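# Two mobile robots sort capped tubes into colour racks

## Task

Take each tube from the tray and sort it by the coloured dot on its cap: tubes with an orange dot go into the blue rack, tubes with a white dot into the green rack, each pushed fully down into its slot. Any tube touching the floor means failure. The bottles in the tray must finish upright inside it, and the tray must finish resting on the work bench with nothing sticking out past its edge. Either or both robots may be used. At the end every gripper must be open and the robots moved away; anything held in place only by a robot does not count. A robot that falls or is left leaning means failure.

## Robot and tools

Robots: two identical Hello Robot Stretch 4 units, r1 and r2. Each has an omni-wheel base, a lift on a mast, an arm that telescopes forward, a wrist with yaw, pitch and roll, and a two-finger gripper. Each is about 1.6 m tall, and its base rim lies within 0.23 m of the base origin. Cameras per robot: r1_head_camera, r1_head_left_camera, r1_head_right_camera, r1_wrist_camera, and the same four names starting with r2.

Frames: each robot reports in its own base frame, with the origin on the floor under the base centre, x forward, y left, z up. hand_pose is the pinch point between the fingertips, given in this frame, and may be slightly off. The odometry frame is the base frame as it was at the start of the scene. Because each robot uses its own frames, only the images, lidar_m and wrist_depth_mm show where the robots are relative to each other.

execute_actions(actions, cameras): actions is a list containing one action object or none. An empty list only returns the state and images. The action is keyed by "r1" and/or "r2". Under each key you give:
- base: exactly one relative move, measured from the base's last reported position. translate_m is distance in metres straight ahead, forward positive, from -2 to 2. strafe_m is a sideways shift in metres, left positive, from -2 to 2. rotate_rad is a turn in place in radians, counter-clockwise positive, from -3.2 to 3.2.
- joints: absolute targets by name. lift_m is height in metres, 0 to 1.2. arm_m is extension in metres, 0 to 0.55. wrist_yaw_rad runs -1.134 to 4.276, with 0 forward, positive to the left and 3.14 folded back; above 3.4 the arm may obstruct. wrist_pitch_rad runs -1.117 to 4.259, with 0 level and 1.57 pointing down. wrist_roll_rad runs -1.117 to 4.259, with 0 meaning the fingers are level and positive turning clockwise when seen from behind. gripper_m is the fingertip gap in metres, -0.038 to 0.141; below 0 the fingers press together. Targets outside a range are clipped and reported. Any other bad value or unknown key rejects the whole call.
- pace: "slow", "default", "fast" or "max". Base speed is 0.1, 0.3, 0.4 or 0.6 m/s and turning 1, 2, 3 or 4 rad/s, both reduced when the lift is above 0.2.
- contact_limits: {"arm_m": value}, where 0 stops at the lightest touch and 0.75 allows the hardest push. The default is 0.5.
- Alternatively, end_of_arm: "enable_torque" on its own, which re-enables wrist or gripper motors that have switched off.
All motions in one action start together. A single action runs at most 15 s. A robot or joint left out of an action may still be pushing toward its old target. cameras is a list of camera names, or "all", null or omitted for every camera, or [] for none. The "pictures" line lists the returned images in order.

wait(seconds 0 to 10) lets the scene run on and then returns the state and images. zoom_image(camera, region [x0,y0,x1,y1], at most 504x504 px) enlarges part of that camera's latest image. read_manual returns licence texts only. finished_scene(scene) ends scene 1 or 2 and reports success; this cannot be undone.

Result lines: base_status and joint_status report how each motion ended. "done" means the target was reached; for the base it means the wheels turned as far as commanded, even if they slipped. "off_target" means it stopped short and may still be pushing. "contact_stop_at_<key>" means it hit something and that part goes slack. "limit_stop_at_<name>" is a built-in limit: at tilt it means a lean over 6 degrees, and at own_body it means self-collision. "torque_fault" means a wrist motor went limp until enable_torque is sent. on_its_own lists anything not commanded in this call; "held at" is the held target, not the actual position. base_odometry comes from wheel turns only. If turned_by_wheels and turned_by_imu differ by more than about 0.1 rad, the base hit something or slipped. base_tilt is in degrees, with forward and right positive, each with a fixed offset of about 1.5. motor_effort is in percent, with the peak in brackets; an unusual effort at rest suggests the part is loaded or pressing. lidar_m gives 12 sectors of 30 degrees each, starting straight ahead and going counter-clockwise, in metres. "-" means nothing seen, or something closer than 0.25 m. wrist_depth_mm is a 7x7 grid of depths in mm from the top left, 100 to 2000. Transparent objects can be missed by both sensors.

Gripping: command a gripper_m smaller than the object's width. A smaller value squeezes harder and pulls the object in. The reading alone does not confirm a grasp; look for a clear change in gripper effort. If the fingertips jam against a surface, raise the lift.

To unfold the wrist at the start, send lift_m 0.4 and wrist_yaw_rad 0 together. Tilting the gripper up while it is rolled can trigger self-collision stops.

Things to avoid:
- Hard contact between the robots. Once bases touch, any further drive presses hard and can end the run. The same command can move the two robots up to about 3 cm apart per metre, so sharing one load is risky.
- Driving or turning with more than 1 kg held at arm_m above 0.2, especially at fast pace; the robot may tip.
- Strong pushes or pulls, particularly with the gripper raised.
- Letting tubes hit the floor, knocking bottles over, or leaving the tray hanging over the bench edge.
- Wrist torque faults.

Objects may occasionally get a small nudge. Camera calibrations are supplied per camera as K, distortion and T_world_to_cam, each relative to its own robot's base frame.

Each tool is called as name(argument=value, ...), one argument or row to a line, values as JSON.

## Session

execute_actions(
  actions=[],
)

Scene clock: 0.00 s.
r1.base_odometry: x=+0.000 y=+0.000 heading=+0.000 (m, m, rad; r1's odometry frame)
r1.turned_by_wheels: +0.000 (rad since the last result)
r1.turned_by_imu: +0.000 (rad since the last result)
r1.base_tilt: forward=+0.3 right=+0.3 (deg)
r1.lidar_m: 1.05 5.07 1.85 1.26 1.17 1.20 1.60 3.67 3.73 3.74 0.77 0.78
r1.base_status: not commanded
r1.joint_positions: lift_m=+0.159 arm_m=-0.002 wrist_yaw_rad=+3.134 wrist_pitch_rad=+0.007 wrist_roll_rad=-0.018 gripper_m=+0.057
r1.joint_status: not commanded
r1.motor_effort: lift_m=+18 arm_m=-1 wrist_yaw_rad=-3 wrist_pitch_rad=-6 wrist_roll_rad=+1 gripper_m=-2 wheel_0=+0 wheel_1=+0 wheel_2=+0 (%)
r1.hand_pose: x=-0.1192 y=+0.0895 z=+0.3349 quat_wxyz=(+0.004, -0.003, -0.009, +1.000) (m; r1's base frame)
r1.wrist_depth_mm: - 136 - 1921 1499 1229 1042 / - 126 226 1921 1499 1205 1042 / 107 138 235 1921 1499 1229 1042 / 137 190 - 1921 1464 1205 1025 / 1708 1808 1921 1863 1464 1229 1042 / 1008 960 946 1060 1008 1118 1025 / 750 732 809 107 809 878 866
r2.base_odometry: x=+0.000 y=+0.000 heading=+0.000 (m, m, rad; r2's odometry frame)
r2.turned_by_wheels: +0.000 (rad since the last result)
r2.turned_by_imu: +0.000 (rad since the last result)
r2.base_tilt: forward=-0.9 right=+0.3 (deg)
r2.lidar_m: 4.02 1.32 1.41 5.52 1.66 0.90 0.74 0.72 0.85 1.37 3.24 3.61
r2.base_status: not commanded
r2.joint_positions: lift_m=+0.281 arm_m=-0.002 wrist_yaw_rad=+3.167 wrist_pitch_rad=+0.005 wrist_roll_rad=-0.020 gripper_m=+0.057
r2.joint_status: not commanded
r2.motor_effort: lift_m=+21 arm_m=-1 wrist_yaw_rad=-1 wrist_pitch_rad=-7 wrist_roll_rad=+1 gripper_m=-3 wheel_0=+0 wheel_1=+0 wheel_2=+0 (%)
r2.hand_pose: x=-0.1218 y=+0.0800 z=+0.4584 quat_wxyz=(-0.013, -0.002, -0.010, +1.000) (m; r2's base frame)
r2.wrist_depth_mm: - 138 181 904 991 1060 1138 / - 106 137 904 976 1042 1160 / - 113 137 904 976 1060 1160 / - 132 173 917 976 1060 1160 / 207 778 842 891 976 1060 1138 / 214 788 198 917 191 1078 1138 / 213 778 842 124 976 1042 1118
pictures: r1_head_camera, r1_head_left_camera, r1_head_right_camera, r1_wrist_camera, r2_head_camera, r2_head_left_camera, r2_head_right_camera, r2_wrist_camera
camera_calibration (this result's frames):
r1_wrist_camera: T_world_to_cam=[[0.0627763, 0.99659, 0.0535427, -0.113977], [0.0602979, 0.0497632, -0.996939, 0.381436], [-0.996204, 0.0658127, -0.0569683, 0.125744], [0, 0, 0, 1]] pos_world=[0.109422, 0.0863313, 0.393534]
r2_wrist_camera: T_world_to_cam=[[-0.0345247, 0.99867, 0.0382915, -0.0966156], [0.0146325, 0.0388153, -0.999139, 0.513581], [-0.999297, -0.0339347, -0.0159531, 0.121068], [0, 0, 0, 1]] pos_world=[0.110132, 0.0806607, 0.51877]
Images, in order (width x height): r1_head_camera 420x560, r1_head_left_camera 420x672, r1_head_right_camera 420x672, r1_wrist_camera 616x392, r2_head_camera 420x560, r2_head_left_camera 420x672, r2_head_right_camera 420x672, r2_wrist_camera 616x392.

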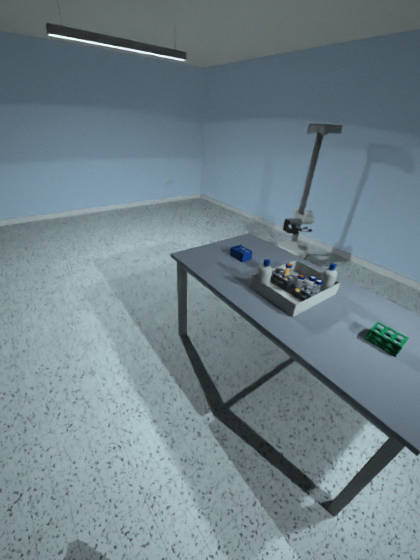

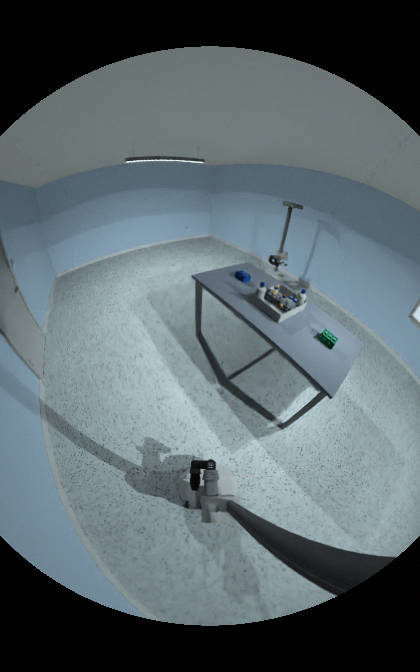

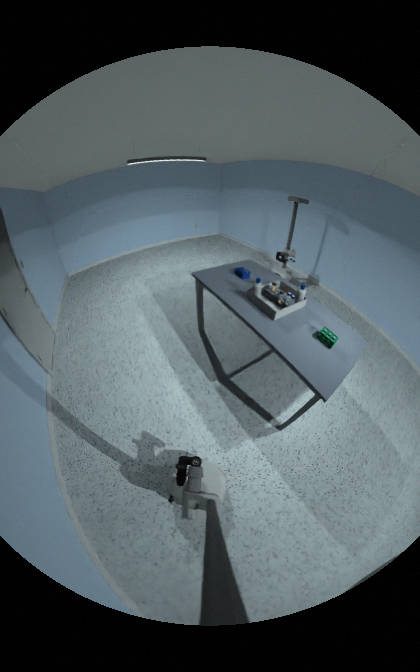

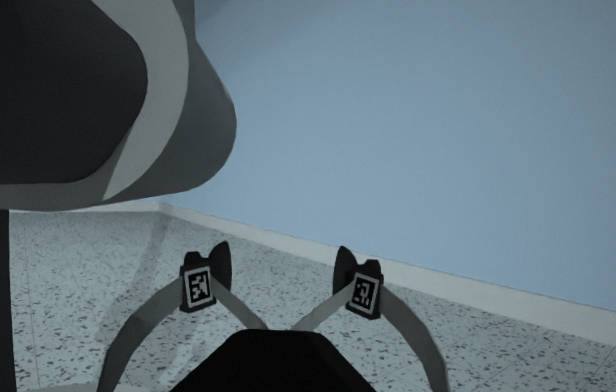

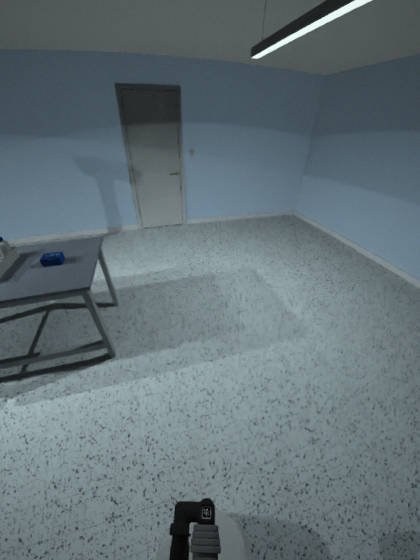

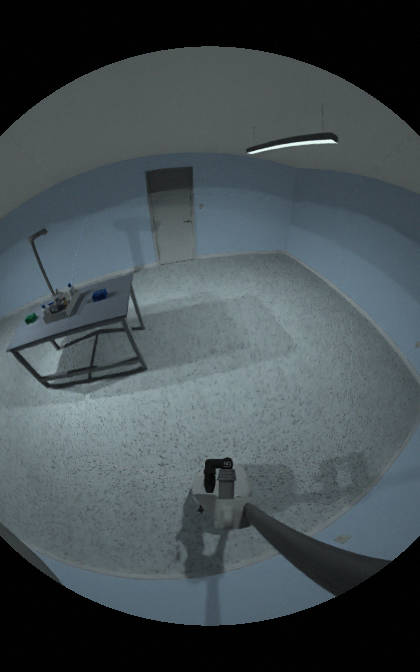

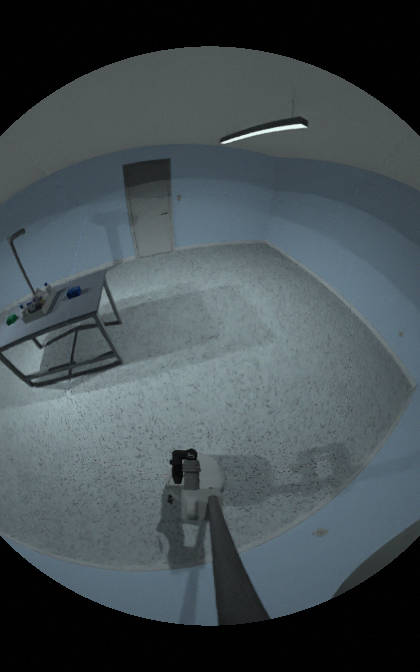

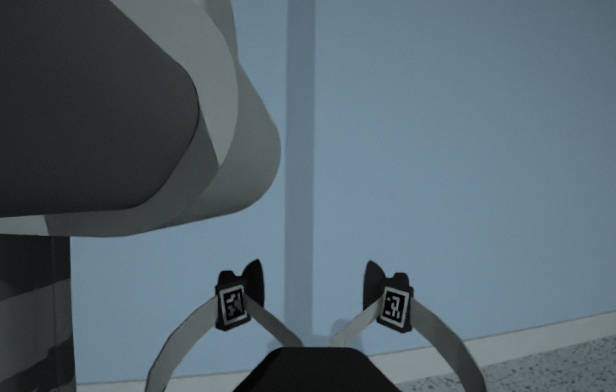

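execute_actions(
  actions=[
    {"r1":{"base":{"translate_m":0.86},"joints":{"lift_m":1.15}}},
  ],
  cameras=[],
)

execute_actions(
  actions=[
    {"r1":{"base":{"rotate_rad":-0.895},"joints":{"arm_m":0.44,"wrist_yaw_rad":0,"wrist_pitch_rad":1.57,"wrist_roll_rad":1.61},"pace":"fast"}},
  ],
  cameras=["r1_head_left_camera","r1_head_right_camera","r1_wrist_camera"],
)

Scene clock: 5.97 s.
r1.base_odometry: x=+0.860 y=+0.000 heading=+0.000 (m, m, rad; r1's odometry frame)
r1.turned_by_wheels: +0.000 (rad since the last result)
r1.turned_by_imu: +0.000 (rad since the last result)
r1.base_tilt: forward=+0.3 right=+0.3 (deg)
r1.lidar_m: 0.40 4.36 2.62 1.77 1.65 1.69 2.24 4.37 0.56 0.31 0.27 0.31
r1.base_status: done
r1.joint_positions: lift_m=+1.150 arm_m=-0.002 wrist_yaw_rad=+3.134 wrist_pitch_rad=+0.007 wrist_roll_rad=-0.018 gripper_m=+0.057
r1.joint_status: all done
r1.motor_effort: lift_m=+21(22) arm_m=-1(1) wrist_yaw_rad=-2(2) wrist_pitch_rad=-6(6) wrist_roll_rad=+0(2) gripper_m=-2(2) wheel_0=+0(4) wheel_1=+0(4) wheel_2=+1(10) (%)
r1.hand_pose: x=-0.1192 y=+0.0895 z=+1.3261 quat_wxyz=(+0.004, -0.003, -0.009, +1.000) (m; r1's base frame)
r1.wrist_depth_mm: - 135 - - - 1708 1499 / - 126 226 - - 1708 1464 / 107 138 234 - - 1661 1464 / 137 190 - - - 1708 1464 / - - - - - 1708 1464 / - - - - 1921 1708 1430 / - - - 107 - 1661 1464
r2.base_odometry: x=+0.000 y=+0.000 heading=+0.000 (m, m, rad; r2's odometry frame)
r2.turned_by_wheels: +0.000 (rad since the last result)
r2.turned_by_imu: +0.001 (rad since the last result)
r2.base_tilt: forward=-0.7 right=+0.4 (deg)
r2.lidar_m: 4.00 1.30 1.42 5.54 1.67 0.89 0.72 0.72 0.85 1.37 3.24 3.64
r2.base_status: not commanded
r2.joint_positions: lift_m=+0.281 arm_m=-0.002 wrist_yaw_rad=+3.167 wrist_pitch_rad=+0.005 wrist_roll_rad=-0.020 gripper_m=+0.057
r2.joint_status: not commanded
r2.motor_effort: lift_m=+21(21) arm_m=-1(1) wrist_yaw_rad=+1(1) wrist_pitch_rad=-7(8) wrist_roll_rad=+1(2) gripper_m=-3(5) wheel_0=+0(0) wheel_1=+0(0) wheel_2=+0(1) (%)
r2.hand_pose: x=-0.1218 y=+0.0800 z=+0.4584 quat_wxyz=(-0.013, -0.002, -0.010, +1.000) (m; r2's base frame)
r2.wrist_depth_mm: - 138 181 904 976 1060 1138 / - 106 137 904 976 1060 1160 / - 113 138 904 976 1060 1160 / - 132 173 904 976 1060 1160 / 208 778 842 904 976 1060 1160 / 214 788 198 904 191 1078 1160 / 213 778 842 124 960 1042 1118
pictures: none
No camera images: the call's "cameras" was empty. Leave "cameras" out to get every camera's image.

Scene clock: 8.33 s.
r1.base_odometry: x=+0.860 y=+0.000 heading=-0.895 (m, m, rad; r1's odometry frame)
r1.turned_by_wheels: -0.895 (rad since the last result)
r1.turned_by_imu: -0.882 (rad since the last result)
r1.base_tilt: forward=+0.3 right=+0.3 (deg)
r1.lidar_m: 0.28 0.31 0.45 4.35 2.21 1.70 1.67 1.79 2.60 4.34 0.42 0.29
r1.base_status: done
r1.joint_positions: lift_m=+1.150 arm_m=+0.439 wrist_yaw_rad=+0.000 wrist_pitch_rad=+1.570 wrist_roll_rad=+1.610 gripper_m=+0.057
r1.joint_status: all done
r1.motor_effort: lift_m=+20(21) arm_m=+5(7) wrist_yaw_rad=-4(9) wrist_pitch_rad=+0(8) wrist_roll_rad=+3(8) gripper_m=-3(3) wheel_0=+0(3) wheel_1=-1(4) wheel_2=+0(6) (%)
r1.hand_pose: x=+0.6103 y=-0.0874 z=+1.0396 quat_wxyz=(+0.491, +0.510, +0.490, -0.509) (m; r1's base frame)
r1.wrist_depth_mm: 480 480 488 496 500 508 1281 / 480 488 496 496 508 508 1281 / 484 488 492 500 504 512 1336 / 484 442 442 504 508 517 1098 / 488 496 442 504 508 521 1336 / 492 496 436 477 442 525 1336 / 496 477 394 107 418 530 1336
r2.base_odometry: x=+0.000 y=+0.000 heading=+0.000 (m, m, rad; r2's odometry frame)
r2.turned_by_wheels: +0.000 (rad since the last result)
r2.turned_by_imu: +0.000 (rad since the last result)
r2.base_tilt: forward=-0.8 right=+0.3 (deg)
r2.lidar_m: 3.99 1.33 1.42 5.52 1.66 0.90 0.75 0.74 0.83 1.37 3.23 3.64
r2.base_status: not commanded
r2.joint_positions: lift_m=+0.281 arm_m=-0.002 wrist_yaw_rad=+3.167 wrist_pitch_rad=+0.005 wrist_roll_rad=-0.020 gripper_m=+0.057
r2.joint_status: not commanded
r2.motor_effort: lift_m=+21(21) arm_m=-1(0) wrist_yaw_rad=+1(1) wrist_pitch_rad=-7(8) wrist_roll_rad=+2(2) gripper_m=-3(3) wheel_0=+1(0) wheel_1=+0(0) wheel_2=+0(0) (%)
r2.hand_pose: x=-0.1218 y=+0.0800 z=+0.4584 quat_wxyz=(-0.013, -0.002, -0.010, +1.000) (m; r2's base frame)
r2.wrist_depth_mm: - 138 180 904 976 1060 1138 / - 106 137 891 976 1060 1160 / - 113 138 904 976 1078 1160 / - 132 173 904 976 1060 1160 / 207 788 842 904 976 1060 1182 / 214 788 198 904 192 1060 1138 / 214 778 842 124 976 1042 1118
pictures: r1_head_left_camera, r1_head_right_camera, r1_wrist_camera
camera_calibration (this result's frames):
r1_wrist_camera: T_world_to_cam=[[-0.99847, 0.00305676, 0.0552152, 0.537884], [0.00600102, 0.998564, 0.0532367, 0.0731226], [-0.0549732, 0.0534866, -0.997054, 1.30609], [0, 0, 0, 1]] pos_world=[0.608421, -0.14452, 1.26865]
Images, in order (width x height): r1_head_left_camera 420x672, r1_head_right_camera 420x672, r1_wrist_camera 616x392.

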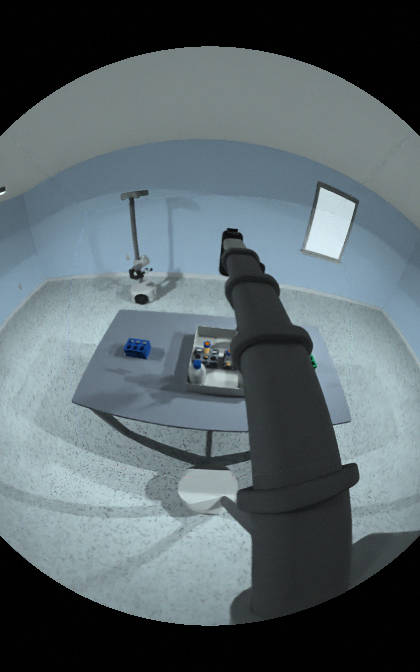

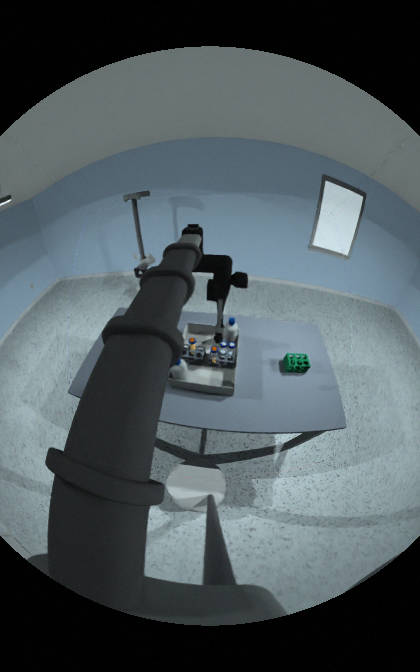

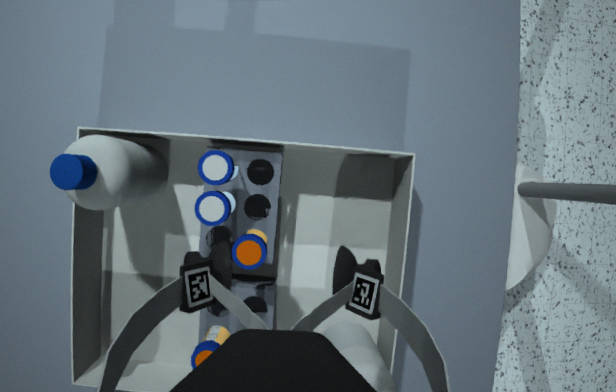

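execute_actions(
  actions=[
    {"r1":{"base":{"strafe_m":0.02},"joints":{"lift_m":1.03,"arm_m":0.474},"pace":"fast"}},
  ],
  cameras=["r1_wrist_camera"],
)

Scene clock: 13.27 s.
r1.base_odometry: x=+0.876 y=+0.012 heading=-0.895 (m, m, rad; r1's odometry frame)
r1.turned_by_wheels: +0.000 (rad since the last result)
r1.turned_by_imu: +0.000 (rad since the last result)
r1.base_tilt: forward=+0.3 right=+0.3 (deg)
r1.lidar_m: 0.28 0.29 0.46 4.35 2.21 1.71 1.66 1.79 2.61 4.39 0.41 0.30
r1.base_status: done
r1.joint_positions: lift_m=+1.030 arm_m=+0.473 wrist_yaw_rad=+0.000 wrist_pitch_rad=+1.570 wrist_roll_rad=+1.610 gripper_m=+0.057
r1.joint_status: all done
r1.motor_effort: lift_m=+17(19) arm_m=+5(8) wrist_yaw_rad=-2(3) wrist_pitch_rad=+0(0) wrist_roll_rad=+2(2) gripper_m=-3(3) wheel_0=-1(4) wheel_1=+1(10) wheel_2=+0(3) (%)
r1.hand_pose: x=+0.6443 y=-0.0874 z=+0.9199 quat_wxyz=(+0.490, +0.510, +0.490, -0.509) (m; r1's base frame)
r1.wrist_depth_mm: 364 366 375 377 379 387 392 / 364 368 373 377 384 389 394 / 228 290 319 373 382 387 397 / 309 373 320 377 387 389 399 / 353 375 322 325 389 392 399 / 359 377 324 327 392 399 404 / 359 382 384 107 347 404 410
r2.base_odometry: x=+0.000 y=+0.000 heading=+0.000 (m, m, rad; r2's odometry frame)
r2.turned_by_wheels: +0.000 (rad since the last result)
r2.turned_by_imu: +0.000 (rad since the last result)
r2.base_tilt: forward=-0.8 right=+0.3 (deg)
r2.lidar_m: 4.00 1.32 1.39 5.54 1.66 0.90 0.74 0.74 0.84 1.37 3.24 3.65
r2.base_status: not commanded
r2.joint_positions: lift_m=+0.281 arm_m=-0.002 wrist_yaw_rad=+3.167 wrist_pitch_rad=+0.005 wrist_roll_rad=-0.020 gripper_m=+0.057
r2.joint_status: not commanded
r2.motor_effort: lift_m=+21(21) arm_m=-1(1) wrist_yaw_rad=+0(1) wrist_pitch_rad=-7(8) wrist_roll_rad=+2(2) gripper_m=-5(5) wheel_0=+1(1) wheel_1=+0(0) wheel_2=+0(0) (%)
r2.hand_pose: x=-0.1218 y=+0.0800 z=+0.4584 quat_wxyz=(-0.013, -0.002, -0.010, +1.000) (m; r2's base frame)
r2.wrist_depth_mm: - 138 181 904 976 1060 1138 / - 106 137 904 976 1060 1138 / - 113 138 904 976 1060 1160 / - 132 173 917 976 1060 1160 / 208 778 842 904 976 1060 1160 / 215 798 198 917 192 1060 1138 / 213 778 842 124 976 1042 1118
pictures: r1_wrist_camera
camera_calibration (this result's frames):
r1_wrist_camera: T_world_to_cam=[[-0.998472, 0.0034671, 0.055157, 0.578509], [0.0064083, 0.998561, 0.0532371, 0.0790281], [-0.0548931, 0.0535092, -0.997057, 1.18857], [0, 0, 0, 1]] pos_world=[0.642363, -0.144519, 1.14895]
Images, in order (width x height): r1_wrist_camera 616x392.

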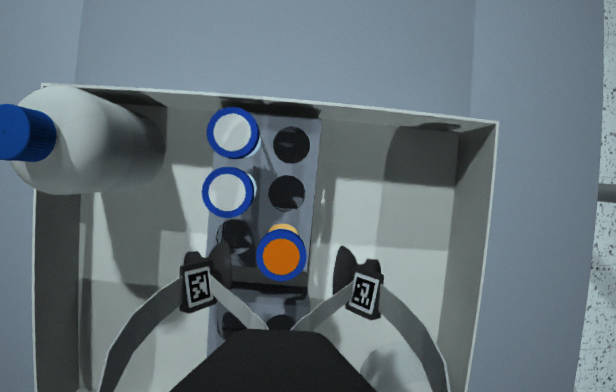

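execute_actions(
  actions=[
    {"r1":{"joints":{"lift_m":0.984,"arm_m":0.476},"pace":"fast"}},
  ],
  cameras=[],
)

execute_actions(
  actions=[
    {"r1":{"joints":{"gripper_m":0.012}}},
  ],
  cameras=[],
)

execute_actions(
  actions=[
    {"r1":{"joints":{"lift_m":1.08},"pace":"fast"}},
  ],
  cameras=["r1_wrist_camera"],
)

execute_actions(
  actions=[
    {"r1":{"base":{"strafe_m":0.55},"pace":"fast"}},
  ],
  cameras=["r1_wrist_camera"],
)

Scene clock: 15.30 s.
r1.base_odometry: x=+0.876 y=+0.012 heading=-0.895 (m, m, rad; r1's odometry frame)
r1.turned_by_wheels: +0.000 (rad since the last result)
r1.turned_by_imu: +0.000 (rad since the last result)
r1.base_tilt: forward=+0.3 right=+0.2 (deg)
r1.lidar_m: 0.29 0.31 0.44 4.34 2.22 1.71 1.66 1.79 2.57 4.38 0.42 0.30
r1.base_status: not commanded
r1.joint_positions: lift_m=+0.984 arm_m=+0.475 wrist_yaw_rad=+0.000 wrist_pitch_rad=+1.570 wrist_roll_rad=+1.610 gripper_m=+0.057
r1.joint_status: all done
r1.motor_effort: lift_m=+17(18) arm_m=+5(4) wrist_yaw_rad=-2(2) wrist_pitch_rad=+0(0) wrist_roll_rad=+2(2) gripper_m=-3(2) wheel_0=-1(1) wheel_1=+0(1) wheel_2=+1(0) (%)
r1.hand_pose: x=+0.6462 y=-0.0874 z=+0.8739 quat_wxyz=(+0.490, +0.510, +0.490, -0.509) (m; r1's base frame)
r1.wrist_depth_mm: 320 324 329 330 338 340 342 / 213 320 303 332 334 342 345 / 193 285 271 327 338 315 349 / 236 329 213 329 340 330 351 / 327 330 276 277 343 342 353 / 330 330 216 218 345 334 357 / 332 334 338 107 345 343 357
r2.base_odometry: x=+0.000 y=+0.000 heading=+0.000 (m, m, rad; r2's odometry frame)
r2.turned_by_wheels: +0.000 (rad since the last result)
r2.turned_by_imu: +0.000 (rad since the last result)
r2.base_tilt: forward=-0.8 right=+0.3 (deg)
r2.lidar_m: 4.03 1.33 1.40 5.54 1.67 0.90 0.74 0.72 0.84 1.36 3.23 3.64
r2.base_status: not commanded
r2.joint_positions: lift_m=+0.281 arm_m=-0.002 wrist_yaw_rad=+3.167 wrist_pitch_rad=+0.005 wrist_roll_rad=-0.020 gripper_m=+0.057
r2.joint_status: not commanded
r2.motor_effort: lift_m=+21(21) arm_m=-1(1) wrist_yaw_rad=+2(1) wrist_pitch_rad=-8(7) wrist_roll_rad=+2(2) gripper_m=-4(5) wheel_0=+0(0) wheel_1=+0(0) wheel_2=+0(0) (%)
r2.hand_pose: x=-0.1218 y=+0.0800 z=+0.4584 quat_wxyz=(-0.013, -0.002, -0.010, +1.000) (m; r2's base frame)
r2.wrist_depth_mm: - 138 180 891 960 1060 1138 / - 106 137 917 976 1060 1160 / - 113 138 904 976 1078 1160 / - 132 173 917 976 1060 1160 / 207 788 842 904 976 1060 1160 / 215 788 198 917 191 1078 1138 / 213 778 842 124 960 1042 1118
pictures: none
No camera images: the call's "cameras" was empty. Leave "cameras" out to get every camera's image.

Scene clock: 16.53 s.
r1.base_odometry: x=+0.876 y=+0.012 heading=-0.895 (m, m, rad; r1's odometry frame)
r1.turned_by_wheels: +0.000 (rad since the last result)
r1.turned_by_imu: +0.000 (rad since the last result)
r1.base_tilt: forward=+0.4 right=+0.3 (deg)
r1.lidar_m: 0.28 0.31 0.45 4.34 2.20 1.72 1.65 1.79 2.59 4.37 0.38 0.29
r1.base_status: not commanded
r1.joint_positions: lift_m=+0.984 arm_m=+0.475 wrist_yaw_rad=+0.000 wrist_pitch_rad=+1.570 wrist_roll_rad=+1.610 gripper_m=+0.012
r1.joint_status: all done
r1.motor_effort: lift_m=+17(17) arm_m=+5(5) wrist_yaw_rad=-1(2) wrist_pitch_rad=+0(0) wrist_roll_rad=+1(3) gripper_m=-13(13) wheel_0=-1(1) wheel_1=+1(1) wheel_2=+0(0) (%)
r1.hand_pose: x=+0.6462 y=-0.0874 z=+0.8739 quat_wxyz=(+0.490, +0.510, +0.490, -0.509) (m; r1's base frame)
r1.wrist_depth_mm: 319 324 327 330 336 338 343 / 213 320 303 332 338 342 343 / 192 286 272 327 338 315 347 / 236 329 213 314 340 330 351 / 327 330 277 223 342 342 353 / 329 332 207 211 191 334 355 / 332 334 338 107 345 325 359
r2.base_odometry: x=+0.000 y=+0.000 heading=+0.000 (m, m, rad; r2's odometry frame)
r2.turned_by_wheels: +0.000 (rad since the last result)
r2.turned_by_imu: +0.000 (rad since the last result)
r2.base_tilt: forward=-0.8 right=+0.4 (deg)
r2.lidar_m: 4.02 1.33 1.42 5.53 1.69 0.88 0.74 0.74 0.83 1.35 3.24 3.62
r2.base_status: not commanded
r2.joint_positions: lift_m=+0.281 arm_m=-0.002 wrist_yaw_rad=+3.167 wrist_pitch_rad=+0.005 wrist_roll_rad=-0.020 gripper_m=+0.057
r2.joint_status: not commanded
r2.motor_effort: lift_m=+21(21) arm_m=-1(1) wrist_yaw_rad=+2(2) wrist_pitch_rad=-8(7) wrist_roll_rad=+1(3) gripper_m=-5(3) wheel_0=+0(1) wheel_1=+0(0) wheel_2=+0(1) (%)
r2.hand_pose: x=-0.1218 y=+0.0800 z=+0.4584 quat_wxyz=(-0.013, -0.002, -0.010, +1.000) (m; r2's base frame)
r2.wrist_depth_mm: - 138 180 904 976 1060 1138 / - 106 138 904 976 1060 1138 / - 113 138 904 960 1060 1160 / - 132 173 904 976 1060 1160 / 207 788 842 904 976 1060 1182 / 214 798 197 904 191 1078 1138 / 213 778 842 124 976 1042 1098
pictures: none
No camera images: the call's "cameras" was empty. Leave "cameras" out to get every camera's image.

Scene clock: 17.70 s.
r1.base_odometry: x=+0.876 y=+0.012 heading=-0.895 (m, m, rad; r1's odometry frame)
r1.turned_by_wheels: +0.000 (rad since the last result)
r1.turned_by_imu: +0.000 (rad since the last result)
r1.base_tilt: forward=+0.2 right=+0.3 (deg)
r1.lidar_m: 0.28 0.32 0.44 4.35 2.23 1.69 1.66 1.80 2.60 4.40 0.40 0.30
r1.base_status: not commanded
r1.joint_positions: lift_m=+1.080 arm_m=+0.475 wrist_yaw_rad=+0.000 wrist_pitch_rad=+1.570 wrist_roll_rad=+1.610 gripper_m=+0.012
r1.joint_status: all done
r1.motor_effort: lift_m=+21(22) arm_m=+5(5) wrist_yaw_rad=-1(2) wrist_pitch_rad=+0(0) wrist_roll_rad=+4(4) gripper_m=-13(14) wheel_0=-1(1) wheel_1=+1(1) wheel_2=+0(0) (%)
r1.hand_pose: x=+0.6462 y=-0.0874 z=+0.9695 quat_wxyz=(+0.490, +0.510, +0.490, -0.509) (m; r1's base frame)
r1.wrist_depth_mm: 410 415 421 424 430 433 439 / 413 415 421 427 430 439 439 / 252 293 421 399 436 442 449 / 418 421 424 424 436 445 452 / 421 424 402 222 439 449 452 / 424 424 207 211 191 452 459 / 427 427 436 107 359 455 462
r2.base_odometry: x=+0.000 y=+0.000 heading=+0.000 (m, m, rad; r2's odometry frame)
r2.turned_by_wheels: +0.000 (rad since the last result)
r2.turned_by_imu: +0.000 (rad since the last result)
r2.base_tilt: forward=-0.8 right=+0.3 (deg)
r2.lidar_m: 4.01 1.33 1.42 5.54 1.67 0.90 0.75 0.73 0.84 1.36 3.23 3.63
r2.base_status: not commanded
r2.joint_positions: lift_m=+0.281 arm_m=-0.002 wrist_yaw_rad=+3.167 wrist_pitch_rad=+0.005 wrist_roll_rad=-0.020 gripper_m=+0.057
r2.joint_status: not commanded
r2.motor_effort: lift_m=+21(21) arm_m=-1(1) wrist_yaw_rad=+0(1) wrist_pitch_rad=-8(8) wrist_roll_rad=+3(2) gripper_m=-3(4) wheel_0=+1(0) wheel_1=+0(0) wheel_2=+0(0) (%)
r2.hand_pose: x=-0.1218 y=+0.0800 z=+0.4584 quat_wxyz=(-0.013, -0.002, -0.010, +1.000) (m; r2's base frame)
r2.wrist_depth_mm: - 138 180 904 976 1060 1138 / - 106 137 904 976 1060 1160 / - 113 138 904 976 1078 1160 / - 132 173 904 976 1060 1160 / 207 788 842 904 976 1078 1160 / 214 788 197 891 191 1078 1138 / 213 778 842 124 976 1042 1118
pictures: r1_wrist_camera
camera_calibration (this result's frames):
r1_wrist_camera: T_world_to_cam=[[-0.998471, 0.00347802, 0.0551599, 0.577742], [0.00641938, 0.998561, 0.053237, 0.0763647], [-0.0548954, 0.0535098, -0.997057, 1.23819], [0, 0, 0, 1]] pos_world=[0.644339, -0.144519, 1.19861]
Images, in order (width x height): r1_wrist_camera 616x392.

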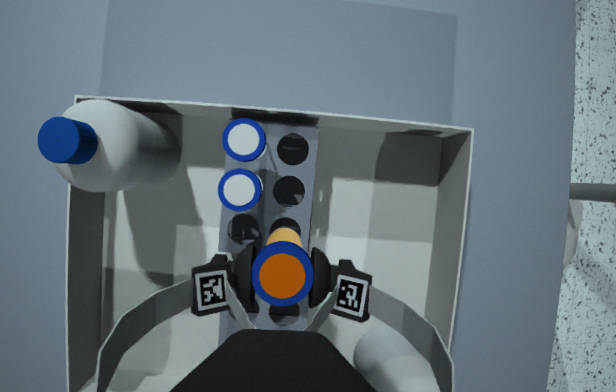

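Scene clock: 20.67 s.
r1.base_odometry: x=+1.305 y=+0.357 heading=-0.895 (m, m, rad; r1's odometry frame)
r1.turned_by_wheels: +0.000 (rad since the last result)
r1.turned_by_imu: +0.001 (rad since the last result)
r1.base_tilt: forward=+0.2 right=+0.4 (deg)
r1.lidar_m: 0.30 0.35 3.87 3.77 2.18 1.65 1.62 1.75 2.56 1.04 0.45 0.32
r1.base_status: done
r1.joint_positions: lift_m=+1.080 arm_m=+0.475 wrist_yaw_rad=+0.000 wrist_pitch_rad=+1.570 wrist_roll_rad=+1.610 gripper_m=+0.012
r1.joint_status: not commanded
r1.motor_effort: lift_m=+20(21) arm_m=+5(5) wrist_yaw_rad=-2(1) wrist_pitch_rad=+0(0) wrist_roll_rad=+2(2) gripper_m=-15(12) wheel_0=+1(8) wheel_1=-2(6) wheel_2=+0(1) (%)
r1.hand_pose: x=+0.6462 y=-0.0874 z=+0.9696 quat_wxyz=(+0.490, +0.510, +0.490, -0.509) (m; r1's base frame)
r1.wrist_depth_mm: 410 415 418 427 430 436 439 / 413 418 424 430 436 436 831 / 418 421 370 433 436 442 1229 / 421 424 402 433 439 445 1025 / 421 427 373 222 442 449 1025 / 424 430 207 211 191 452 1255 / 430 433 439 107 449 459 1281
r2.base_odometry: x=+0.000 y=+0.000 heading=+0.000 (m, m, rad; r2's odometry frame)
r2.turned_by_wheels: +0.000 (rad since the last result)
r2.turned_by_imu: +0.000 (rad since the last result)
r2.base_tilt: forward=-0.9 right=+0.4 (deg)
r2.lidar_m: 4.00 1.31 1.40 5.53 1.68 0.90 0.74 0.72 0.83 1.38 3.23 3.62
r2.base_status: not commanded
r2.joint_positions: lift_m=+0.281 arm_m=-0.002 wrist_yaw_rad=+3.167 wrist_pitch_rad=+0.005 wrist_roll_rad=-0.020 gripper_m=+0.057
r2.joint_status: not commanded
r2.motor_effort: lift_m=+21(21) arm_m=-1(1) wrist_yaw_rad=+0(3) wrist_pitch_rad=-7(8) wrist_roll_rad=+3(2) gripper_m=-5(4) wheel_0=+0(1) wheel_1=+0(0) wheel_2=+0(0) (%)
r2.hand_pose: x=-0.1218 y=+0.0800 z=+0.4584 quat_wxyz=(-0.013, -0.002, -0.010, +1.000) (m; r2's base frame)
r2.wrist_depth_mm: - 138 180 904 991 1078 1138 / - 106 137 891 976 1060 1138 / - 113 138 904 976 1060 1138 / - 132 173 904 976 1060 1160 / 207 778 842 917 991 1060 1182 / 213 788 197 917 192 1060 1160 / 213 778 842 124 976 1025 1118
pictures: r1_wrist_camera
camera_calibration (this result's frames):
r1_wrist_camera: T_world_to_cam=[[-0.998471, 0.0034779, 0.0551601, 0.577743], [0.00641927, 0.998561, 0.053237, 0.0763615], [-0.0548956, 0.0535098, -0.997057, 1.23825], [0, 0, 0, 1]] pos_world=[0.644344, -0.144519, 1.19867]
Images, in order (width x height): r1_wrist_camera 616x392.

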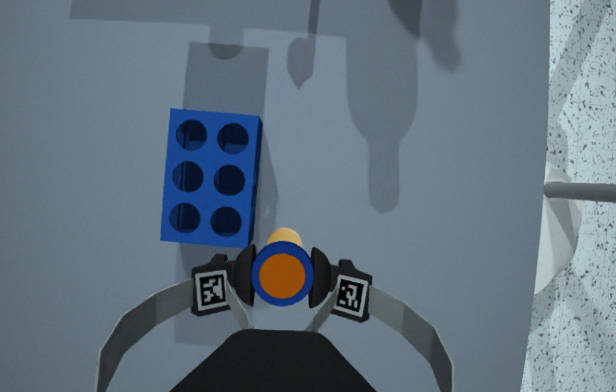

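execute_actions(
  actions=[
    {"r1":{"base":{"strafe_m":-0.009},"joints":{"lift_m":1.045,"arm_m":0.533},"pace":"fast"}},
  ],
  cameras=["r1_wrist_camera"],
)

Scene clock: 22.17 s.
r1.base_odometry: x=+1.298 y=+0.351 heading=-0.895 (m, m, rad; r1's odometry frame)
r1.turned_by_wheels: +0.000 (rad since the last result)
r1.turned_by_imu: +0.000 (rad since the last result)
r1.base_tilt: forward=+0.3 right=+0.4 (deg)
r1.lidar_m: 0.32 0.34 3.87 3.78 2.19 1.64 1.62 1.73 2.57 1.02 0.46 0.32
r1.base_status: done
r1.joint_positions: lift_m=+1.045 arm_m=+0.532 wrist_yaw_rad=+0.000 wrist_pitch_rad=+1.570 wrist_roll_rad=+1.610 gripper_m=+0.012
r1.joint_status: all done
r1.motor_effort: lift_m=+17(19) arm_m=+5(5) wrist_yaw_rad=-1(1) wrist_pitch_rad=+0(0) wrist_roll_rad=+2(2) gripper_m=-14(14) wheel_0=-2(6) wheel_1=+1(11) wheel_2=+0(0) (%)
r1.hand_pose: x=+0.7033 y=-0.0874 z=+0.9349 quat_wxyz=(+0.490, +0.510, +0.490, -0.509) (m; r1's base frame)
r1.wrist_depth_mm: 379 379 387 392 394 399 404 / 379 384 392 394 402 404 407 / 384 387 389 392 402 404 410 / 387 389 392 394 402 410 415 / 389 392 340 223 407 413 418 / 392 394 207 211 191 415 421 / 394 399 402 107 413 421 424
r2.base_odometry: x=+0.000 y=+0.000 heading=+0.000 (m, m, rad; r2's odometry frame)
r2.turned_by_wheels: +0.000 (rad since the last result)
r2.turned_by_imu: +0.000 (rad since the last result)
r2.base_tilt: forward=-0.8 right=+0.3 (deg)
r2.lidar_m: 4.04 1.32 1.39 5.54 1.66 0.89 0.73 0.72 0.83 1.36 3.23 3.63
r2.base_status: not commanded
r2.joint_positions: lift_m=+0.281 arm_m=-0.002 wrist_yaw_rad=+3.167 wrist_pitch_rad=+0.005 wrist_roll_rad=-0.020 gripper_m=+0.057
r2.joint_status: not commanded
r2.motor_effort: lift_m=+21(21) arm_m=-1(1) wrist_yaw_rad=+0(2) wrist_pitch_rad=-7(7) wrist_roll_rad=+1(1) gripper_m=-2(4) wheel_0=+1(1) wheel_1=+0(0) wheel_2=+0(0) (%)
r2.hand_pose: x=-0.1218 y=+0.0800 z=+0.4584 quat_wxyz=(-0.013, -0.002, -0.010, +1.000) (m; r2's base frame)
r2.wrist_depth_mm: - 138 180 891 976 1060 1160 / - 106 137 904 976 1060 1138 / - 112 137 904 976 1078 1160 / - 132 173 904 976 1060 1160 / 207 788 842 917 991 1078 1160 / 214 788 198 904 192 1060 1160 / 213 778 831 124 976 1042 1098
pictures: r1_wrist_camera
camera_calibration (this result's frames):
r1_wrist_camera: T_world_to_cam=[[-0.998476, 0.0034176, 0.0550758, 0.636674], [0.00635448, 0.998562, 0.0532376, 0.0778905], [-0.0548147, 0.0535064, -0.997062, 1.20668], [0, 0, 0, 1]] pos_world=[0.701353, -0.144519, 1.16392]
Images, in order (width x height): r1_wrist_camera 616x392.

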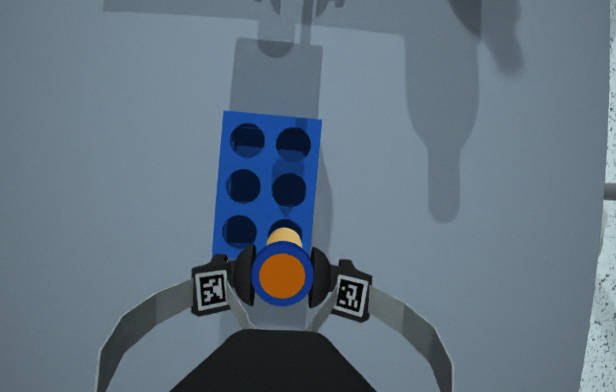

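execute_actions(
  actions=[
    {"r1":{"base":{"strafe_m":-0.002},"joints":{"lift_m":0.979},"pace":"slow"}},
  ],
  cameras=[],
)

execute_actions(
  actions=[
    {"r1":{"joints":{"gripper_m":0.055}}},
  ],
  cameras=["r1_wrist_camera"],
)

execute_actions(
  actions=[
    {"r1":{"base":{"strafe_m":-0.428},"joints":{"lift_m":1.03,"arm_m":0.524},"pace":"fast"}},
  ],
  cameras=["r1_wrist_camera"],
)

Scene clock: 25.03 s.
r1.base_odometry: x=+1.296 y=+0.350 heading=-0.895 (m, m, rad; r1's odometry frame)
r1.turned_by_wheels: +0.000 (rad since the last result)
r1.turned_by_imu: +0.000 (rad since the last result)
r1.base_tilt: forward=+0.3 right=+0.4 (deg)
r1.lidar_m: 0.32 0.34 3.86 3.80 2.18 1.65 1.61 1.73 2.55 1.03 0.44 0.35
r1.base_status: done
r1.joint_positions: lift_m=+0.979 arm_m=+0.532 wrist_yaw_rad=+0.000 wrist_pitch_rad=+1.570 wrist_roll_rad=+1.610 gripper_m=+0.012
r1.joint_status: all done
r1.motor_effort: lift_m=+16(17) arm_m=+5(5) wrist_yaw_rad=-2(3) wrist_pitch_rad=+0(1) wrist_roll_rad=+3(3) gripper_m=-14(14) wheel_0=-2(1) wheel_1=+1(4) wheel_2=+0(1) (%)
r1.hand_pose: x=+0.7033 y=-0.0874 z=+0.8689 quat_wxyz=(+0.490, +0.510, +0.490, -0.509) (m; r1's base frame)
r1.wrist_depth_mm: 317 319 322 327 330 334 336 / 317 320 324 329 332 336 340 / 319 322 322 325 336 340 343 / 322 325 325 327 338 342 345 / 324 327 273 223 342 343 347 / 327 329 207 211 191 347 351 / 330 332 336 107 345 349 353
r2.base_odometry: x=+0.000 y=+0.000 heading=+0.000 (m, m, rad; r2's odometry frame)
r2.turned_by_wheels: +0.000 (rad since the last result)
r2.turned_by_imu: +0.000 (rad since the last result)
r2.base_tilt: forward=-0.7 right=+0.2 (deg)
r2.lidar_m: 4.00 1.33 1.43 5.54 1.66 0.90 0.73 0.72 0.84 1.39 3.23 3.61
r2.base_status: not commanded
r2.joint_positions: lift_m=+0.281 arm_m=-0.002 wrist_yaw_rad=+3.167 wrist_pitch_rad=+0.005 wrist_roll_rad=-0.020 gripper_m=+0.057
r2.joint_status: not commanded
r2.motor_effort: lift_m=+21(21) arm_m=-1(1) wrist_yaw_rad=-1(2) wrist_pitch_rad=-7(8) wrist_roll_rad=+2(3) gripper_m=-4(5) wheel_0=+0(0) wheel_1=+0(0) wheel_2=+0(0) (%)
r2.hand_pose: x=-0.1218 y=+0.0800 z=+0.4584 quat_wxyz=(-0.013, -0.002, -0.010, +1.000) (m; r2's base frame)
r2.wrist_depth_mm: - 138 180 891 960 1060 1160 / - 106 137 904 976 1060 1160 / - 113 138 904 976 1060 1160 / - 132 173 904 976 1060 1138 / 207 778 842 904 976 1060 1160 / 214 788 198 904 192 1078 1138 / 213 778 842 124 976 1042 1118
pictures: none
No camera images: the call's "cameras" was empty. Leave "cameras" out to get every camera's image.

Scene clock: 26.27 s.
r1.base_odometry: x=+1.296 y=+0.350 heading=-0.895 (m, m, rad; r1's odometry frame)
r1.turned_by_wheels: +0.000 (rad since the last result)
r1.turned_by_imu: +0.000 (rad since the last result)
r1.base_tilt: forward=+0.2 right=+0.3 (deg)
r1.lidar_m: 0.31 0.35 3.89 3.79 2.19 1.67 1.61 1.74 2.53 1.04 0.45 0.32
r1.base_status: not commanded
r1.joint_positions: lift_m=+0.979 arm_m=+0.532 wrist_yaw_rad=+0.000 wrist_pitch_rad=+1.570 wrist_roll_rad=+1.610 gripper_m=+0.055
r1.joint_status: all done
r1.motor_effort: lift_m=+16(16) arm_m=+5(5) wrist_yaw_rad=-1(2) wrist_pitch_rad=+1(1) wrist_roll_rad=+1(2) gripper_m=-3(14) wheel_0=-2(1) wheel_1=+1(1) wheel_2=+0(0) (%)
r1.hand_pose: x=+0.7033 y=-0.0874 z=+0.8689 quat_wxyz=(+0.490, +0.510, +0.490, -0.509) (m; r1's base frame)
r1.wrist_depth_mm: 317 319 322 327 330 334 338 / 319 322 325 327 334 338 340 / 319 324 322 325 334 340 342 / 322 327 325 329 338 342 345 / 324 329 273 274 340 345 349 / 327 329 213 214 342 349 351 / 329 332 336 107 343 349 353
r2.base_odometry: x=+0.000 y=+0.000 heading=+0.000 (m, m, rad; r2's odometry frame)
r2.turned_by_wheels: +0.000 (rad since the last result)
r2.turned_by_imu: +0.000 (rad since the last result)
r2.base_tilt: forward=-0.8 right=+0.3 (deg)
r2.lidar_m: 4.01 1.33 1.41 5.53 1.67 0.90 0.74 0.72 0.84 1.38 3.25 3.65
r2.base_status: not commanded
r2.joint_positions: lift_m=+0.281 arm_m=-0.002 wrist_yaw_rad=+3.167 wrist_pitch_rad=+0.005 wrist_roll_rad=-0.020 gripper_m=+0.057
r2.joint_status: not commanded
r2.motor_effort: lift_m=+21(21) arm_m=-1(1) wrist_yaw_rad=+1(0) wrist_pitch_rad=-7(7) wrist_roll_rad=+1(2) gripper_m=-3(4) wheel_0=+1(0) wheel_1=+0(0) wheel_2=+0(0) (%)
r2.hand_pose: x=-0.1218 y=+0.0800 z=+0.4584 quat_wxyz=(-0.013, -0.002, -0.010, +1.000) (m; r2's base frame)
r2.wrist_depth_mm: - 138 180 904 976 1060 1138 / - 106 137 917 976 1060 1160 / - 113 137 904 976 1060 1160 / - 132 173 917 976 1060 1160 / 208 778 842 904 976 1060 1160 / 215 778 197 904 192 1078 1138 / 213 778 842 124 976 1042 1118
pictures: r1_wrist_camera
camera_calibration (this result's frames):
r1_wrist_camera: T_world_to_cam=[[-0.998475, 0.0034173, 0.0550947, 0.640288], [0.00635518, 0.998562, 0.0532375, 0.0814004], [-0.0548335, 0.0535064, -0.997061, 1.14095], [0, 0, 0, 1]] pos_world=[0.701356, -0.144519, 1.09798]
Images, in order (width x height): r1_wrist_camera 616x392.

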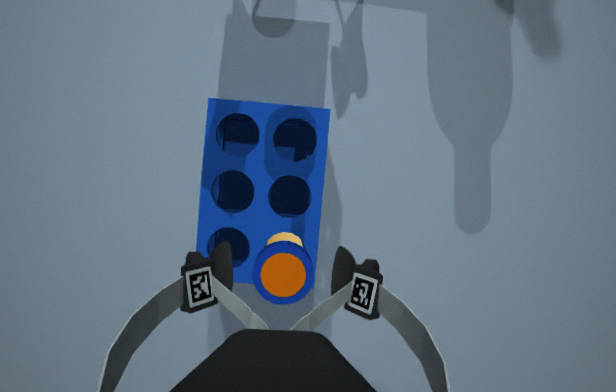

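Scene clock: 28.83 s.
r1.base_odometry: x=+0.962 y=+0.082 heading=-0.895 (m, m, rad; r1's odometry frame)
r1.turned_by_wheels: +0.000 (rad since the last result)
r1.turned_by_imu: +0.000 (rad since the last result)
r1.base_tilt: forward=+0.3 right=+0.4 (deg)
r1.lidar_m: 0.28 0.32 0.46 4.22 2.20 1.71 1.65 1.78 2.56 4.49 0.41 0.28
r1.base_status: done
r1.joint_positions: lift_m=+1.030 arm_m=+0.525 wrist_yaw_rad=+0.000 wrist_pitch_rad=+1.570 wrist_roll_rad=+1.610 gripper_m=+0.055
r1.joint_status: all done
r1.motor_effort: lift_m=+20(22) arm_m=-5(5) wrist_yaw_rad=-1(2) wrist_pitch_rad=+1(0) wrist_roll_rad=+1(1) gripper_m=-3(2) wheel_0=+1(12) wheel_1=+0(6) wheel_2=+0(1) (%)
r1.hand_pose: x=+0.6960 y=-0.0874 z=+0.9196 quat_wxyz=(+0.490, +0.510, +0.490, -0.509) (m; r1's base frame)
r1.wrist_depth_mm: 364 278 370 286 377 379 357 / 366 366 373 319 382 387 392 / 370 370 375 379 384 387 394 / 370 373 379 322 384 389 399 / 373 377 379 264 389 319 399 / 377 329 314 325 324 253 251 / 379 382 387 107 397 399 -
r2.base_odometry: x=+0.000 y=+0.000 heading=+0.000 (m, m, rad; r2's odometry frame)
r2.turned_by_wheels: +0.000 (rad since the last result)
r2.turned_by_imu: +0.000 (rad since the last result)
r2.base_tilt: forward=-0.8 right=+0.3 (deg)
r2.lidar_m: 4.00 1.31 1.42 5.53 1.66 0.90 0.74 0.73 0.83 1.35 3.22 3.62
r2.base_status: not commanded
r2.joint_positions: lift_m=+0.281 arm_m=-0.002 wrist_yaw_rad=+3.167 wrist_pitch_rad=+0.005 wrist_roll_rad=-0.020 gripper_m=+0.057
r2.joint_status: not commanded
r2.motor_effort: lift_m=+21(21) arm_m=-1(1) wrist_yaw_rad=+2(2) wrist_pitch_rad=-7(7) wrist_roll_rad=+2(2) gripper_m=-3(6) wheel_0=+0(0) wheel_1=+0(0) wheel_2=+0(1) (%)
r2.hand_pose: x=-0.1218 y=+0.0800 z=+0.4584 quat_wxyz=(-0.013, -0.002, -0.010, +1.000) (m; r2's base frame)
r2.wrist_depth_mm: - 138 181 904 991 1060 1138 / - 106 138 904 976 1060 1138 / - 112 138 917 976 1060 1160 / - 132 173 904 991 1060 1160 / 208 788 842 904 991 1060 1160 / 214 798 197 904 192 1060 1138 / 213 778 842 124 976 1060 1118
pictures: r1_wrist_camera
camera_calibration (this result's frames):
r1_wrist_camera: T_world_to_cam=[[-0.998474, 0.00345903, 0.0551233, 0.630233], [0.00639844, 0.998561, 0.0532373, 0.078718], [-0.0548599, 0.0535087, -0.997059, 1.19111], [0, 0, 0, 1]] pos_world=[0.694111, -0.144519, 1.14867]
Images, in order (width x height): r1_wrist_camera 616x392.

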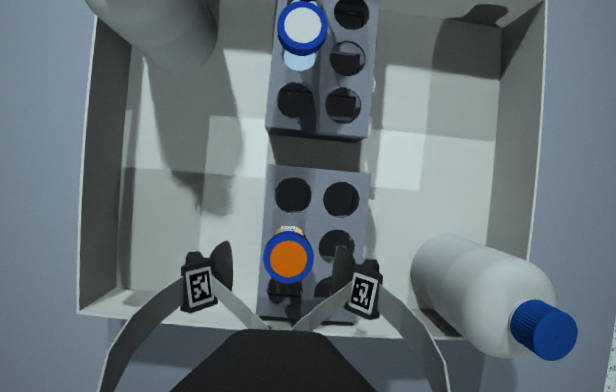

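execute_actions(
  actions=[
    {"r1":{"joints":{"lift_m":0.984,"arm_m":0.5205},"pace":"fast"}},
  ],
  cameras=[],
)

execute_actions(
  actions=[
    {"r1":{"joints":{"gripper_m":0.012}}},
  ],
  cameras=[],
)

execute_actions(
  actions=[
    {"r1":{"joints":{"lift_m":1.065},"pace":"fast"}},
  ],
  cameras=["r1_wrist_camera"],
)

execute_actions(
  actions=[
    {"r1":{"base":{"strafe_m":0.346},"joints":{"arm_m":0.5255},"pace":"fast"}},
  ],
  cameras=["r1_wrist_camera"],
)

Scene clock: 30.90 s.
r1.base_odometry: x=+0.962 y=+0.082 heading=-0.895 (m, m, rad; r1's odometry frame)
r1.turned_by_wheels: +0.000 (rad since the last result)
r1.turned_by_imu: +0.000 (rad since the last result)
r1.base_tilt: forward=+0.3 right=+0.1 (deg)
r1.lidar_m: 0.27 0.31 0.45 4.22 2.19 1.71 1.64 1.80 2.58 4.48 0.39 0.31
r1.base_status: not commanded
r1.joint_positions: lift_m=+0.984 arm_m=+0.521 wrist_yaw_rad=+0.000 wrist_pitch_rad=+1.570 wrist_roll_rad=+1.610 gripper_m=+0.055
r1.joint_status: all done
r1.motor_effort: lift_m=+17(18) arm_m=-5(11) wrist_yaw_rad=-1(1) wrist_pitch_rad=+0(0) wrist_roll_rad=+4(1) gripper_m=-3(2) wheel_0=+1(1) wheel_1=+0(0) wheel_2=+0(0) (%)
r1.hand_pose: x=+0.6925 y=-0.0874 z=+0.8739 quat_wxyz=(+0.490, +0.510, +0.490, -0.509) (m; r1's base frame)
r1.wrist_depth_mm: 277 270 325 270 332 336 303 / 287 325 327 273 336 340 301 / 294 325 329 334 338 342 300 / 286 327 330 306 340 343 303 / 290 330 334 277 343 314 291 / 286 297 216 217 283 236 206 / 334 336 278 107 286 248 -
r2.base_odometry: x=+0.000 y=+0.000 heading=+0.000 (m, m, rad; r2's odometry frame)
r2.turned_by_wheels: +0.000 (rad since the last result)
r2.turned_by_imu: +0.000 (rad since the last result)
r2.base_tilt: forward=-0.7 right=+0.4 (deg)
r2.lidar_m: 4.01 1.33 1.41 5.54 1.65 0.90 0.74 0.73 0.84 1.35 3.23 3.65
r2.base_status: not commanded
r2.joint_positions: lift_m=+0.281 arm_m=-0.002 wrist_yaw_rad=+3.167 wrist_pitch_rad=+0.005 wrist_roll_rad=-0.020 gripper_m=+0.057
r2.joint_status: not commanded
r2.motor_effort: lift_m=+21(21) arm_m=-1(1) wrist_yaw_rad=+1(2) wrist_pitch_rad=-7(7) wrist_roll_rad=+2(1) gripper_m=-4(4) wheel_0=+1(0) wheel_1=+0(0) wheel_2=+0(0) (%)
r2.hand_pose: x=-0.1218 y=+0.0800 z=+0.4584 quat_wxyz=(-0.013, -0.002, -0.010, +1.000) (m; r2's base frame)
r2.wrist_depth_mm: - 138 180 904 991 1060 1138 / - 107 137 904 976 1060 1160 / - 113 138 904 976 1060 1160 / - 132 173 904 976 1042 1138 / 208 778 831 917 976 1078 1160 / 214 788 198 904 192 1060 1160 / 213 778 842 124 976 1060 1118
pictures: none
No camera images: the call's "cameras" was empty. Leave "cameras" out to get every camera's image.

Scene clock: 32.13 s.
r1.base_odometry: x=+0.962 y=+0.082 heading=-0.895 (m, m, rad; r1's odometry frame)
r1.turned_by_wheels: +0.000 (rad since the last result)
r1.turned_by_imu: +0.000 (rad since the last result)
r1.base_tilt: forward=+0.2 right=+0.3 (deg)
r1.lidar_m: 0.27 0.32 0.47 4.22 2.19 1.69 1.66 1.77 2.57 4.50 0.42 0.31
r1.base_status: not commanded
r1.joint_positions: lift_m=+0.984 arm_m=+0.521 wrist_yaw_rad=+0.000 wrist_pitch_rad=+1.570 wrist_roll_rad=+1.610 gripper_m=+0.012
r1.joint_status: all done
r1.motor_effort: lift_m=+17(17) arm_m=-4(5) wrist_yaw_rad=-2(2) wrist_pitch_rad=+1(0) wrist_roll_rad=+2(2) gripper_m=-14(14) wheel_0=+1(2) wheel_1=+0(0) wheel_2=+0(0) (%)
r1.hand_pose: x=+0.6925 y=-0.0874 z=+0.8739 quat_wxyz=(+0.490, +0.510, +0.490, -0.509) (m; r1's base frame)
r1.wrist_depth_mm: 277 270 325 271 332 336 303 / 287 324 327 272 334 338 301 / 294 325 329 332 338 342 300 / 285 329 332 306 340 343 303 / 290 330 332 245 343 314 291 / 286 296 208 211 191 236 207 / 334 338 278 107 304 223 -
r2.base_odometry: x=+0.000 y=+0.000 heading=+0.000 (m, m, rad; r2's odometry frame)
r2.turned_by_wheels: +0.000 (rad since the last result)
r2.turned_by_imu: +0.000 (rad since the last result)
r2.base_tilt: forward=-0.8 right=+0.3 (deg)
r2.lidar_m: 4.01 1.31 1.41 5.53 1.67 0.92 0.74 0.74 0.85 1.35 3.23 3.62
r2.base_status: not commanded
r2.joint_positions: lift_m=+0.281 arm_m=-0.002 wrist_yaw_rad=+3.167 wrist_pitch_rad=+0.005 wrist_roll_rad=-0.020 gripper_m=+0.057
r2.joint_status: not commanded
r2.motor_effort: lift_m=+21(21) arm_m=-1(1) wrist_yaw_rad=+0(0) wrist_pitch_rad=-7(8) wrist_roll_rad=+1(1) gripper_m=-4(4) wheel_0=+0(1) wheel_1=+0(0) wheel_2=+0(1) (%)
r2.hand_pose: x=-0.1218 y=+0.0800 z=+0.4584 quat_wxyz=(-0.013, -0.002, -0.010, +1.000) (m; r2's base frame)
r2.wrist_depth_mm: - 138 180 904 976 1060 1160 / - 106 137 904 976 1060 1160 / - 113 137 904 976 1078 1138 / - 132 173 904 991 1060 1160 / 207 788 831 904 991 1060 1138 / 214 788 197 917 192 1060 1138 / 213 778 831 124 976 1042 1118
pictures: none
No camera images: the call's "cameras" was empty. Leave "cameras" out to get every camera's image.

Scene clock: 33.23 s.
r1.base_odometry: x=+0.962 y=+0.082 heading=-0.895 (m, m, rad; r1's odometry frame)
r1.turned_by_wheels: +0.000 (rad since the last result)
r1.turned_by_imu: +0.000 (rad since the last result)
r1.base_tilt: forward=+0.2 right=+0.3 (deg)
r1.lidar_m: 0.27 0.31 0.46 4.23 2.22 1.70 1.65 1.79 2.56 4.49 0.40 0.31
r1.base_status: not commanded
r1.joint_positions: lift_m=+1.065 arm_m=+0.521 wrist_yaw_rad=+0.000 wrist_pitch_rad=+1.570 wrist_roll_rad=+1.610 gripper_m=+0.012
r1.joint_status: all done
r1.motor_effort: lift_m=+21(23) arm_m=-5(5) wrist_yaw_rad=-2(2) wrist_pitch_rad=+0(0) wrist_roll_rad=+2(2) gripper_m=-14(14) wheel_0=+1(1) wheel_1=+0(0) wheel_2=+0(0) (%)
r1.hand_pose: x=+0.6925 y=-0.0874 z=+0.9545 quat_wxyz=(+0.490, +0.510, +0.490, -0.509) (m; r1's base frame)
r1.wrist_depth_mm: 397 282 402 351 413 392 424 / 399 392 404 353 415 418 427 / 402 404 410 407 418 421 433 / 407 410 413 359 421 424 433 / 410 410 413 246 424 345 439 / 410 357 207 211 191 285 442 / 413 418 421 107 433 439 442
r2.base_odometry: x=+0.000 y=+0.000 heading=+0.000 (m, m, rad; r2's odometry frame)
r2.turned_by_wheels: +0.000 (rad since the last result)
r2.turned_by_imu: +0.000 (rad since the last result)
r2.base_tilt: forward=-0.8 right=+0.4 (deg)
r2.lidar_m: 4.02 1.31 1.41 5.54 1.67 0.87 0.75 0.74 0.82 1.36 3.23 3.64
r2.base_status: not commanded
r2.joint_positions: lift_m=+0.281 arm_m=-0.002 wrist_yaw_rad=+3.167 wrist_pitch_rad=+0.005 wrist_roll_rad=-0.020 gripper_m=+0.057
r2.joint_status: not commanded
r2.motor_effort: lift_m=+21(21) arm_m=-1(1) wrist_yaw_rad=+1(2) wrist_pitch_rad=-8(7) wrist_roll_rad=+2(2) gripper_m=-3(5) wheel_0=+0(1) wheel_1=+0(0) wheel_2=+0(0) (%)
r2.hand_pose: x=-0.1218 y=+0.0800 z=+0.4584 quat_wxyz=(-0.013, -0.002, -0.010, +1.000) (m; r2's base frame)
r2.wrist_depth_mm: - 138 181 904 991 1060 1138 / - 106 137 917 976 1060 1160 / - 112 138 904 976 1060 1160 / - 132 173 904 976 1060 1138 / 207 778 831 917 976 1078 1160 / 214 798 197 904 192 1078 1160 / 213 778 842 124 976 1042 1118
pictures: r1_wrist_camera
camera_calibration (this result's frames):
r1_wrist_camera: T_world_to_cam=[[-0.998471, 0.00348837, 0.0551713, 0.624732], [0.00643033, 0.998561, 0.053237, 0.0768597], [-0.0549062, 0.0535103, -0.997057, 1.22576], [0, 0, 0, 1]] pos_world=[0.690584, -0.144519, 1.18359]
Images, in order (width x height): r1_wrist_camera 616x392.

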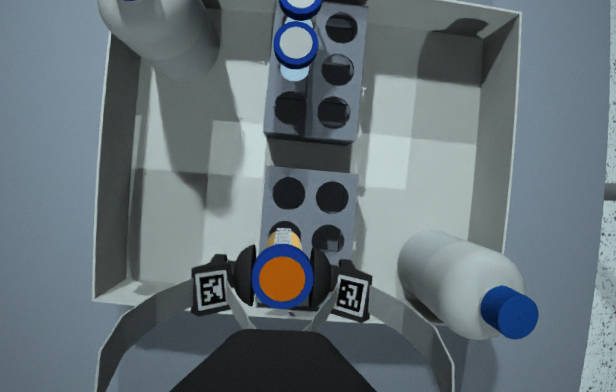

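Scene clock: 35.57 s.
r1.base_odometry: x=+1.232 y=+0.298 heading=-0.895 (m, m, rad; r1's odometry frame)
r1.turned_by_wheels: +0.000 (rad since the last result)
r1.turned_by_imu: +0.001 (rad since the last result)
r1.base_tilt: forward=+0.2 right=+0.2 (deg)
r1.lidar_m: 0.32 0.33 3.98 3.88 2.14 1.67 1.64 1.79 2.53 1.01 0.45 0.33
r1.base_status: done
r1.joint_positions: lift_m=+1.065 arm_m=+0.525 wrist_yaw_rad=+0.000 wrist_pitch_rad=+1.570 wrist_roll_rad=+1.610 gripper_m=+0.012
r1.joint_status: all done
r1.motor_effort: lift_m=+20(21) arm_m=+5(4) wrist_yaw_rad=-3(1) wrist_pitch_rad=+0(0) wrist_roll_rad=+3(0) gripper_m=-14(15) wheel_0=+1(6) wheel_1=-2(6) wheel_2=+0(2) (%)
r1.hand_pose: x=+0.6958 y=-0.0874 z=+0.9546 quat_wxyz=(+0.490, +0.510, +0.490, -0.509) (m; r1's base frame)
r1.wrist_depth_mm: 397 402 404 410 415 418 427 / 399 404 410 413 418 421 424 / 402 407 410 415 421 427 433 / 404 410 413 418 427 430 433 / 410 413 410 245 427 433 439 / 413 413 207 211 191 436 442 / 415 418 421 107 430 439 445
r2.base_odometry: x=+0.000 y=+0.000 heading=+0.000 (m, m, rad; r2's odometry frame)
r2.turned_by_wheels: +0.000 (rad since the last result)
r2.turned_by_imu: +0.000 (rad since the last result)
r2.base_tilt: forward=-0.8 right=+0.3 (deg)
r2.lidar_m: 4.01 1.32 1.40 5.53 1.67 0.88 0.73 0.73 0.83 1.36 3.23 3.61
r2.base_status: not commanded
r2.joint_positions: lift_m=+0.281 arm_m=-0.002 wrist_yaw_rad=+3.167 wrist_pitch_rad=+0.005 wrist_roll_rad=-0.020 gripper_m=+0.057
r2.joint_status: not commanded
r2.motor_effort: lift_m=+21(21) arm_m=-1(1) wrist_yaw_rad=+1(3) wrist_pitch_rad=-8(8) wrist_roll_rad=+2(3) gripper_m=-4(4) wheel_0=+0(1) wheel_1=+0(0) wheel_2=+0(0) (%)
r2.hand_pose: x=-0.1218 y=+0.0800 z=+0.4584 quat_wxyz=(-0.013, -0.002, -0.010, +1.000) (m; r2's base frame)
r2.wrist_depth_mm: - 138 180 917 976 1060 1160 / - 106 137 904 976 1060 1138 / - 113 138 904 976 1060 1160 / - 132 173 904 976 1060 1182 / 207 778 842 917 976 1060 1160 / 214 788 198 917 191 1078 1160 / 213 778 842 124 976 1042 1118
pictures: r1_wrist_camera
camera_calibration (this result's frames):
r1_wrist_camera: T_world_to_cam=[[-0.998472, 0.00346741, 0.0551537, 0.62802], [0.00640844, 0.998561, 0.0532371, 0.0768497], [-0.0548897, 0.0535092, -0.997058, 1.22601], [0, 0, 0, 1]] pos_world=[0.693863, -0.144519, 1.18367]
Images, in order (width x height): r1_wrist_camera 616x392.

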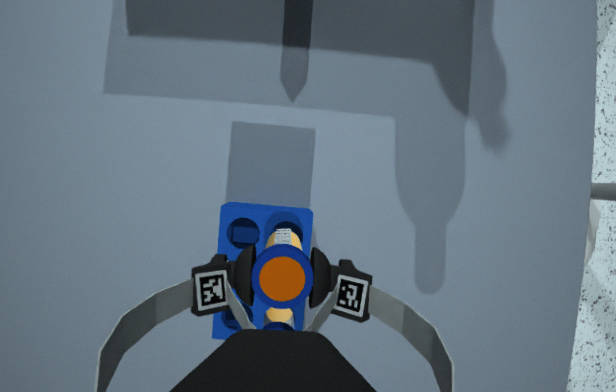

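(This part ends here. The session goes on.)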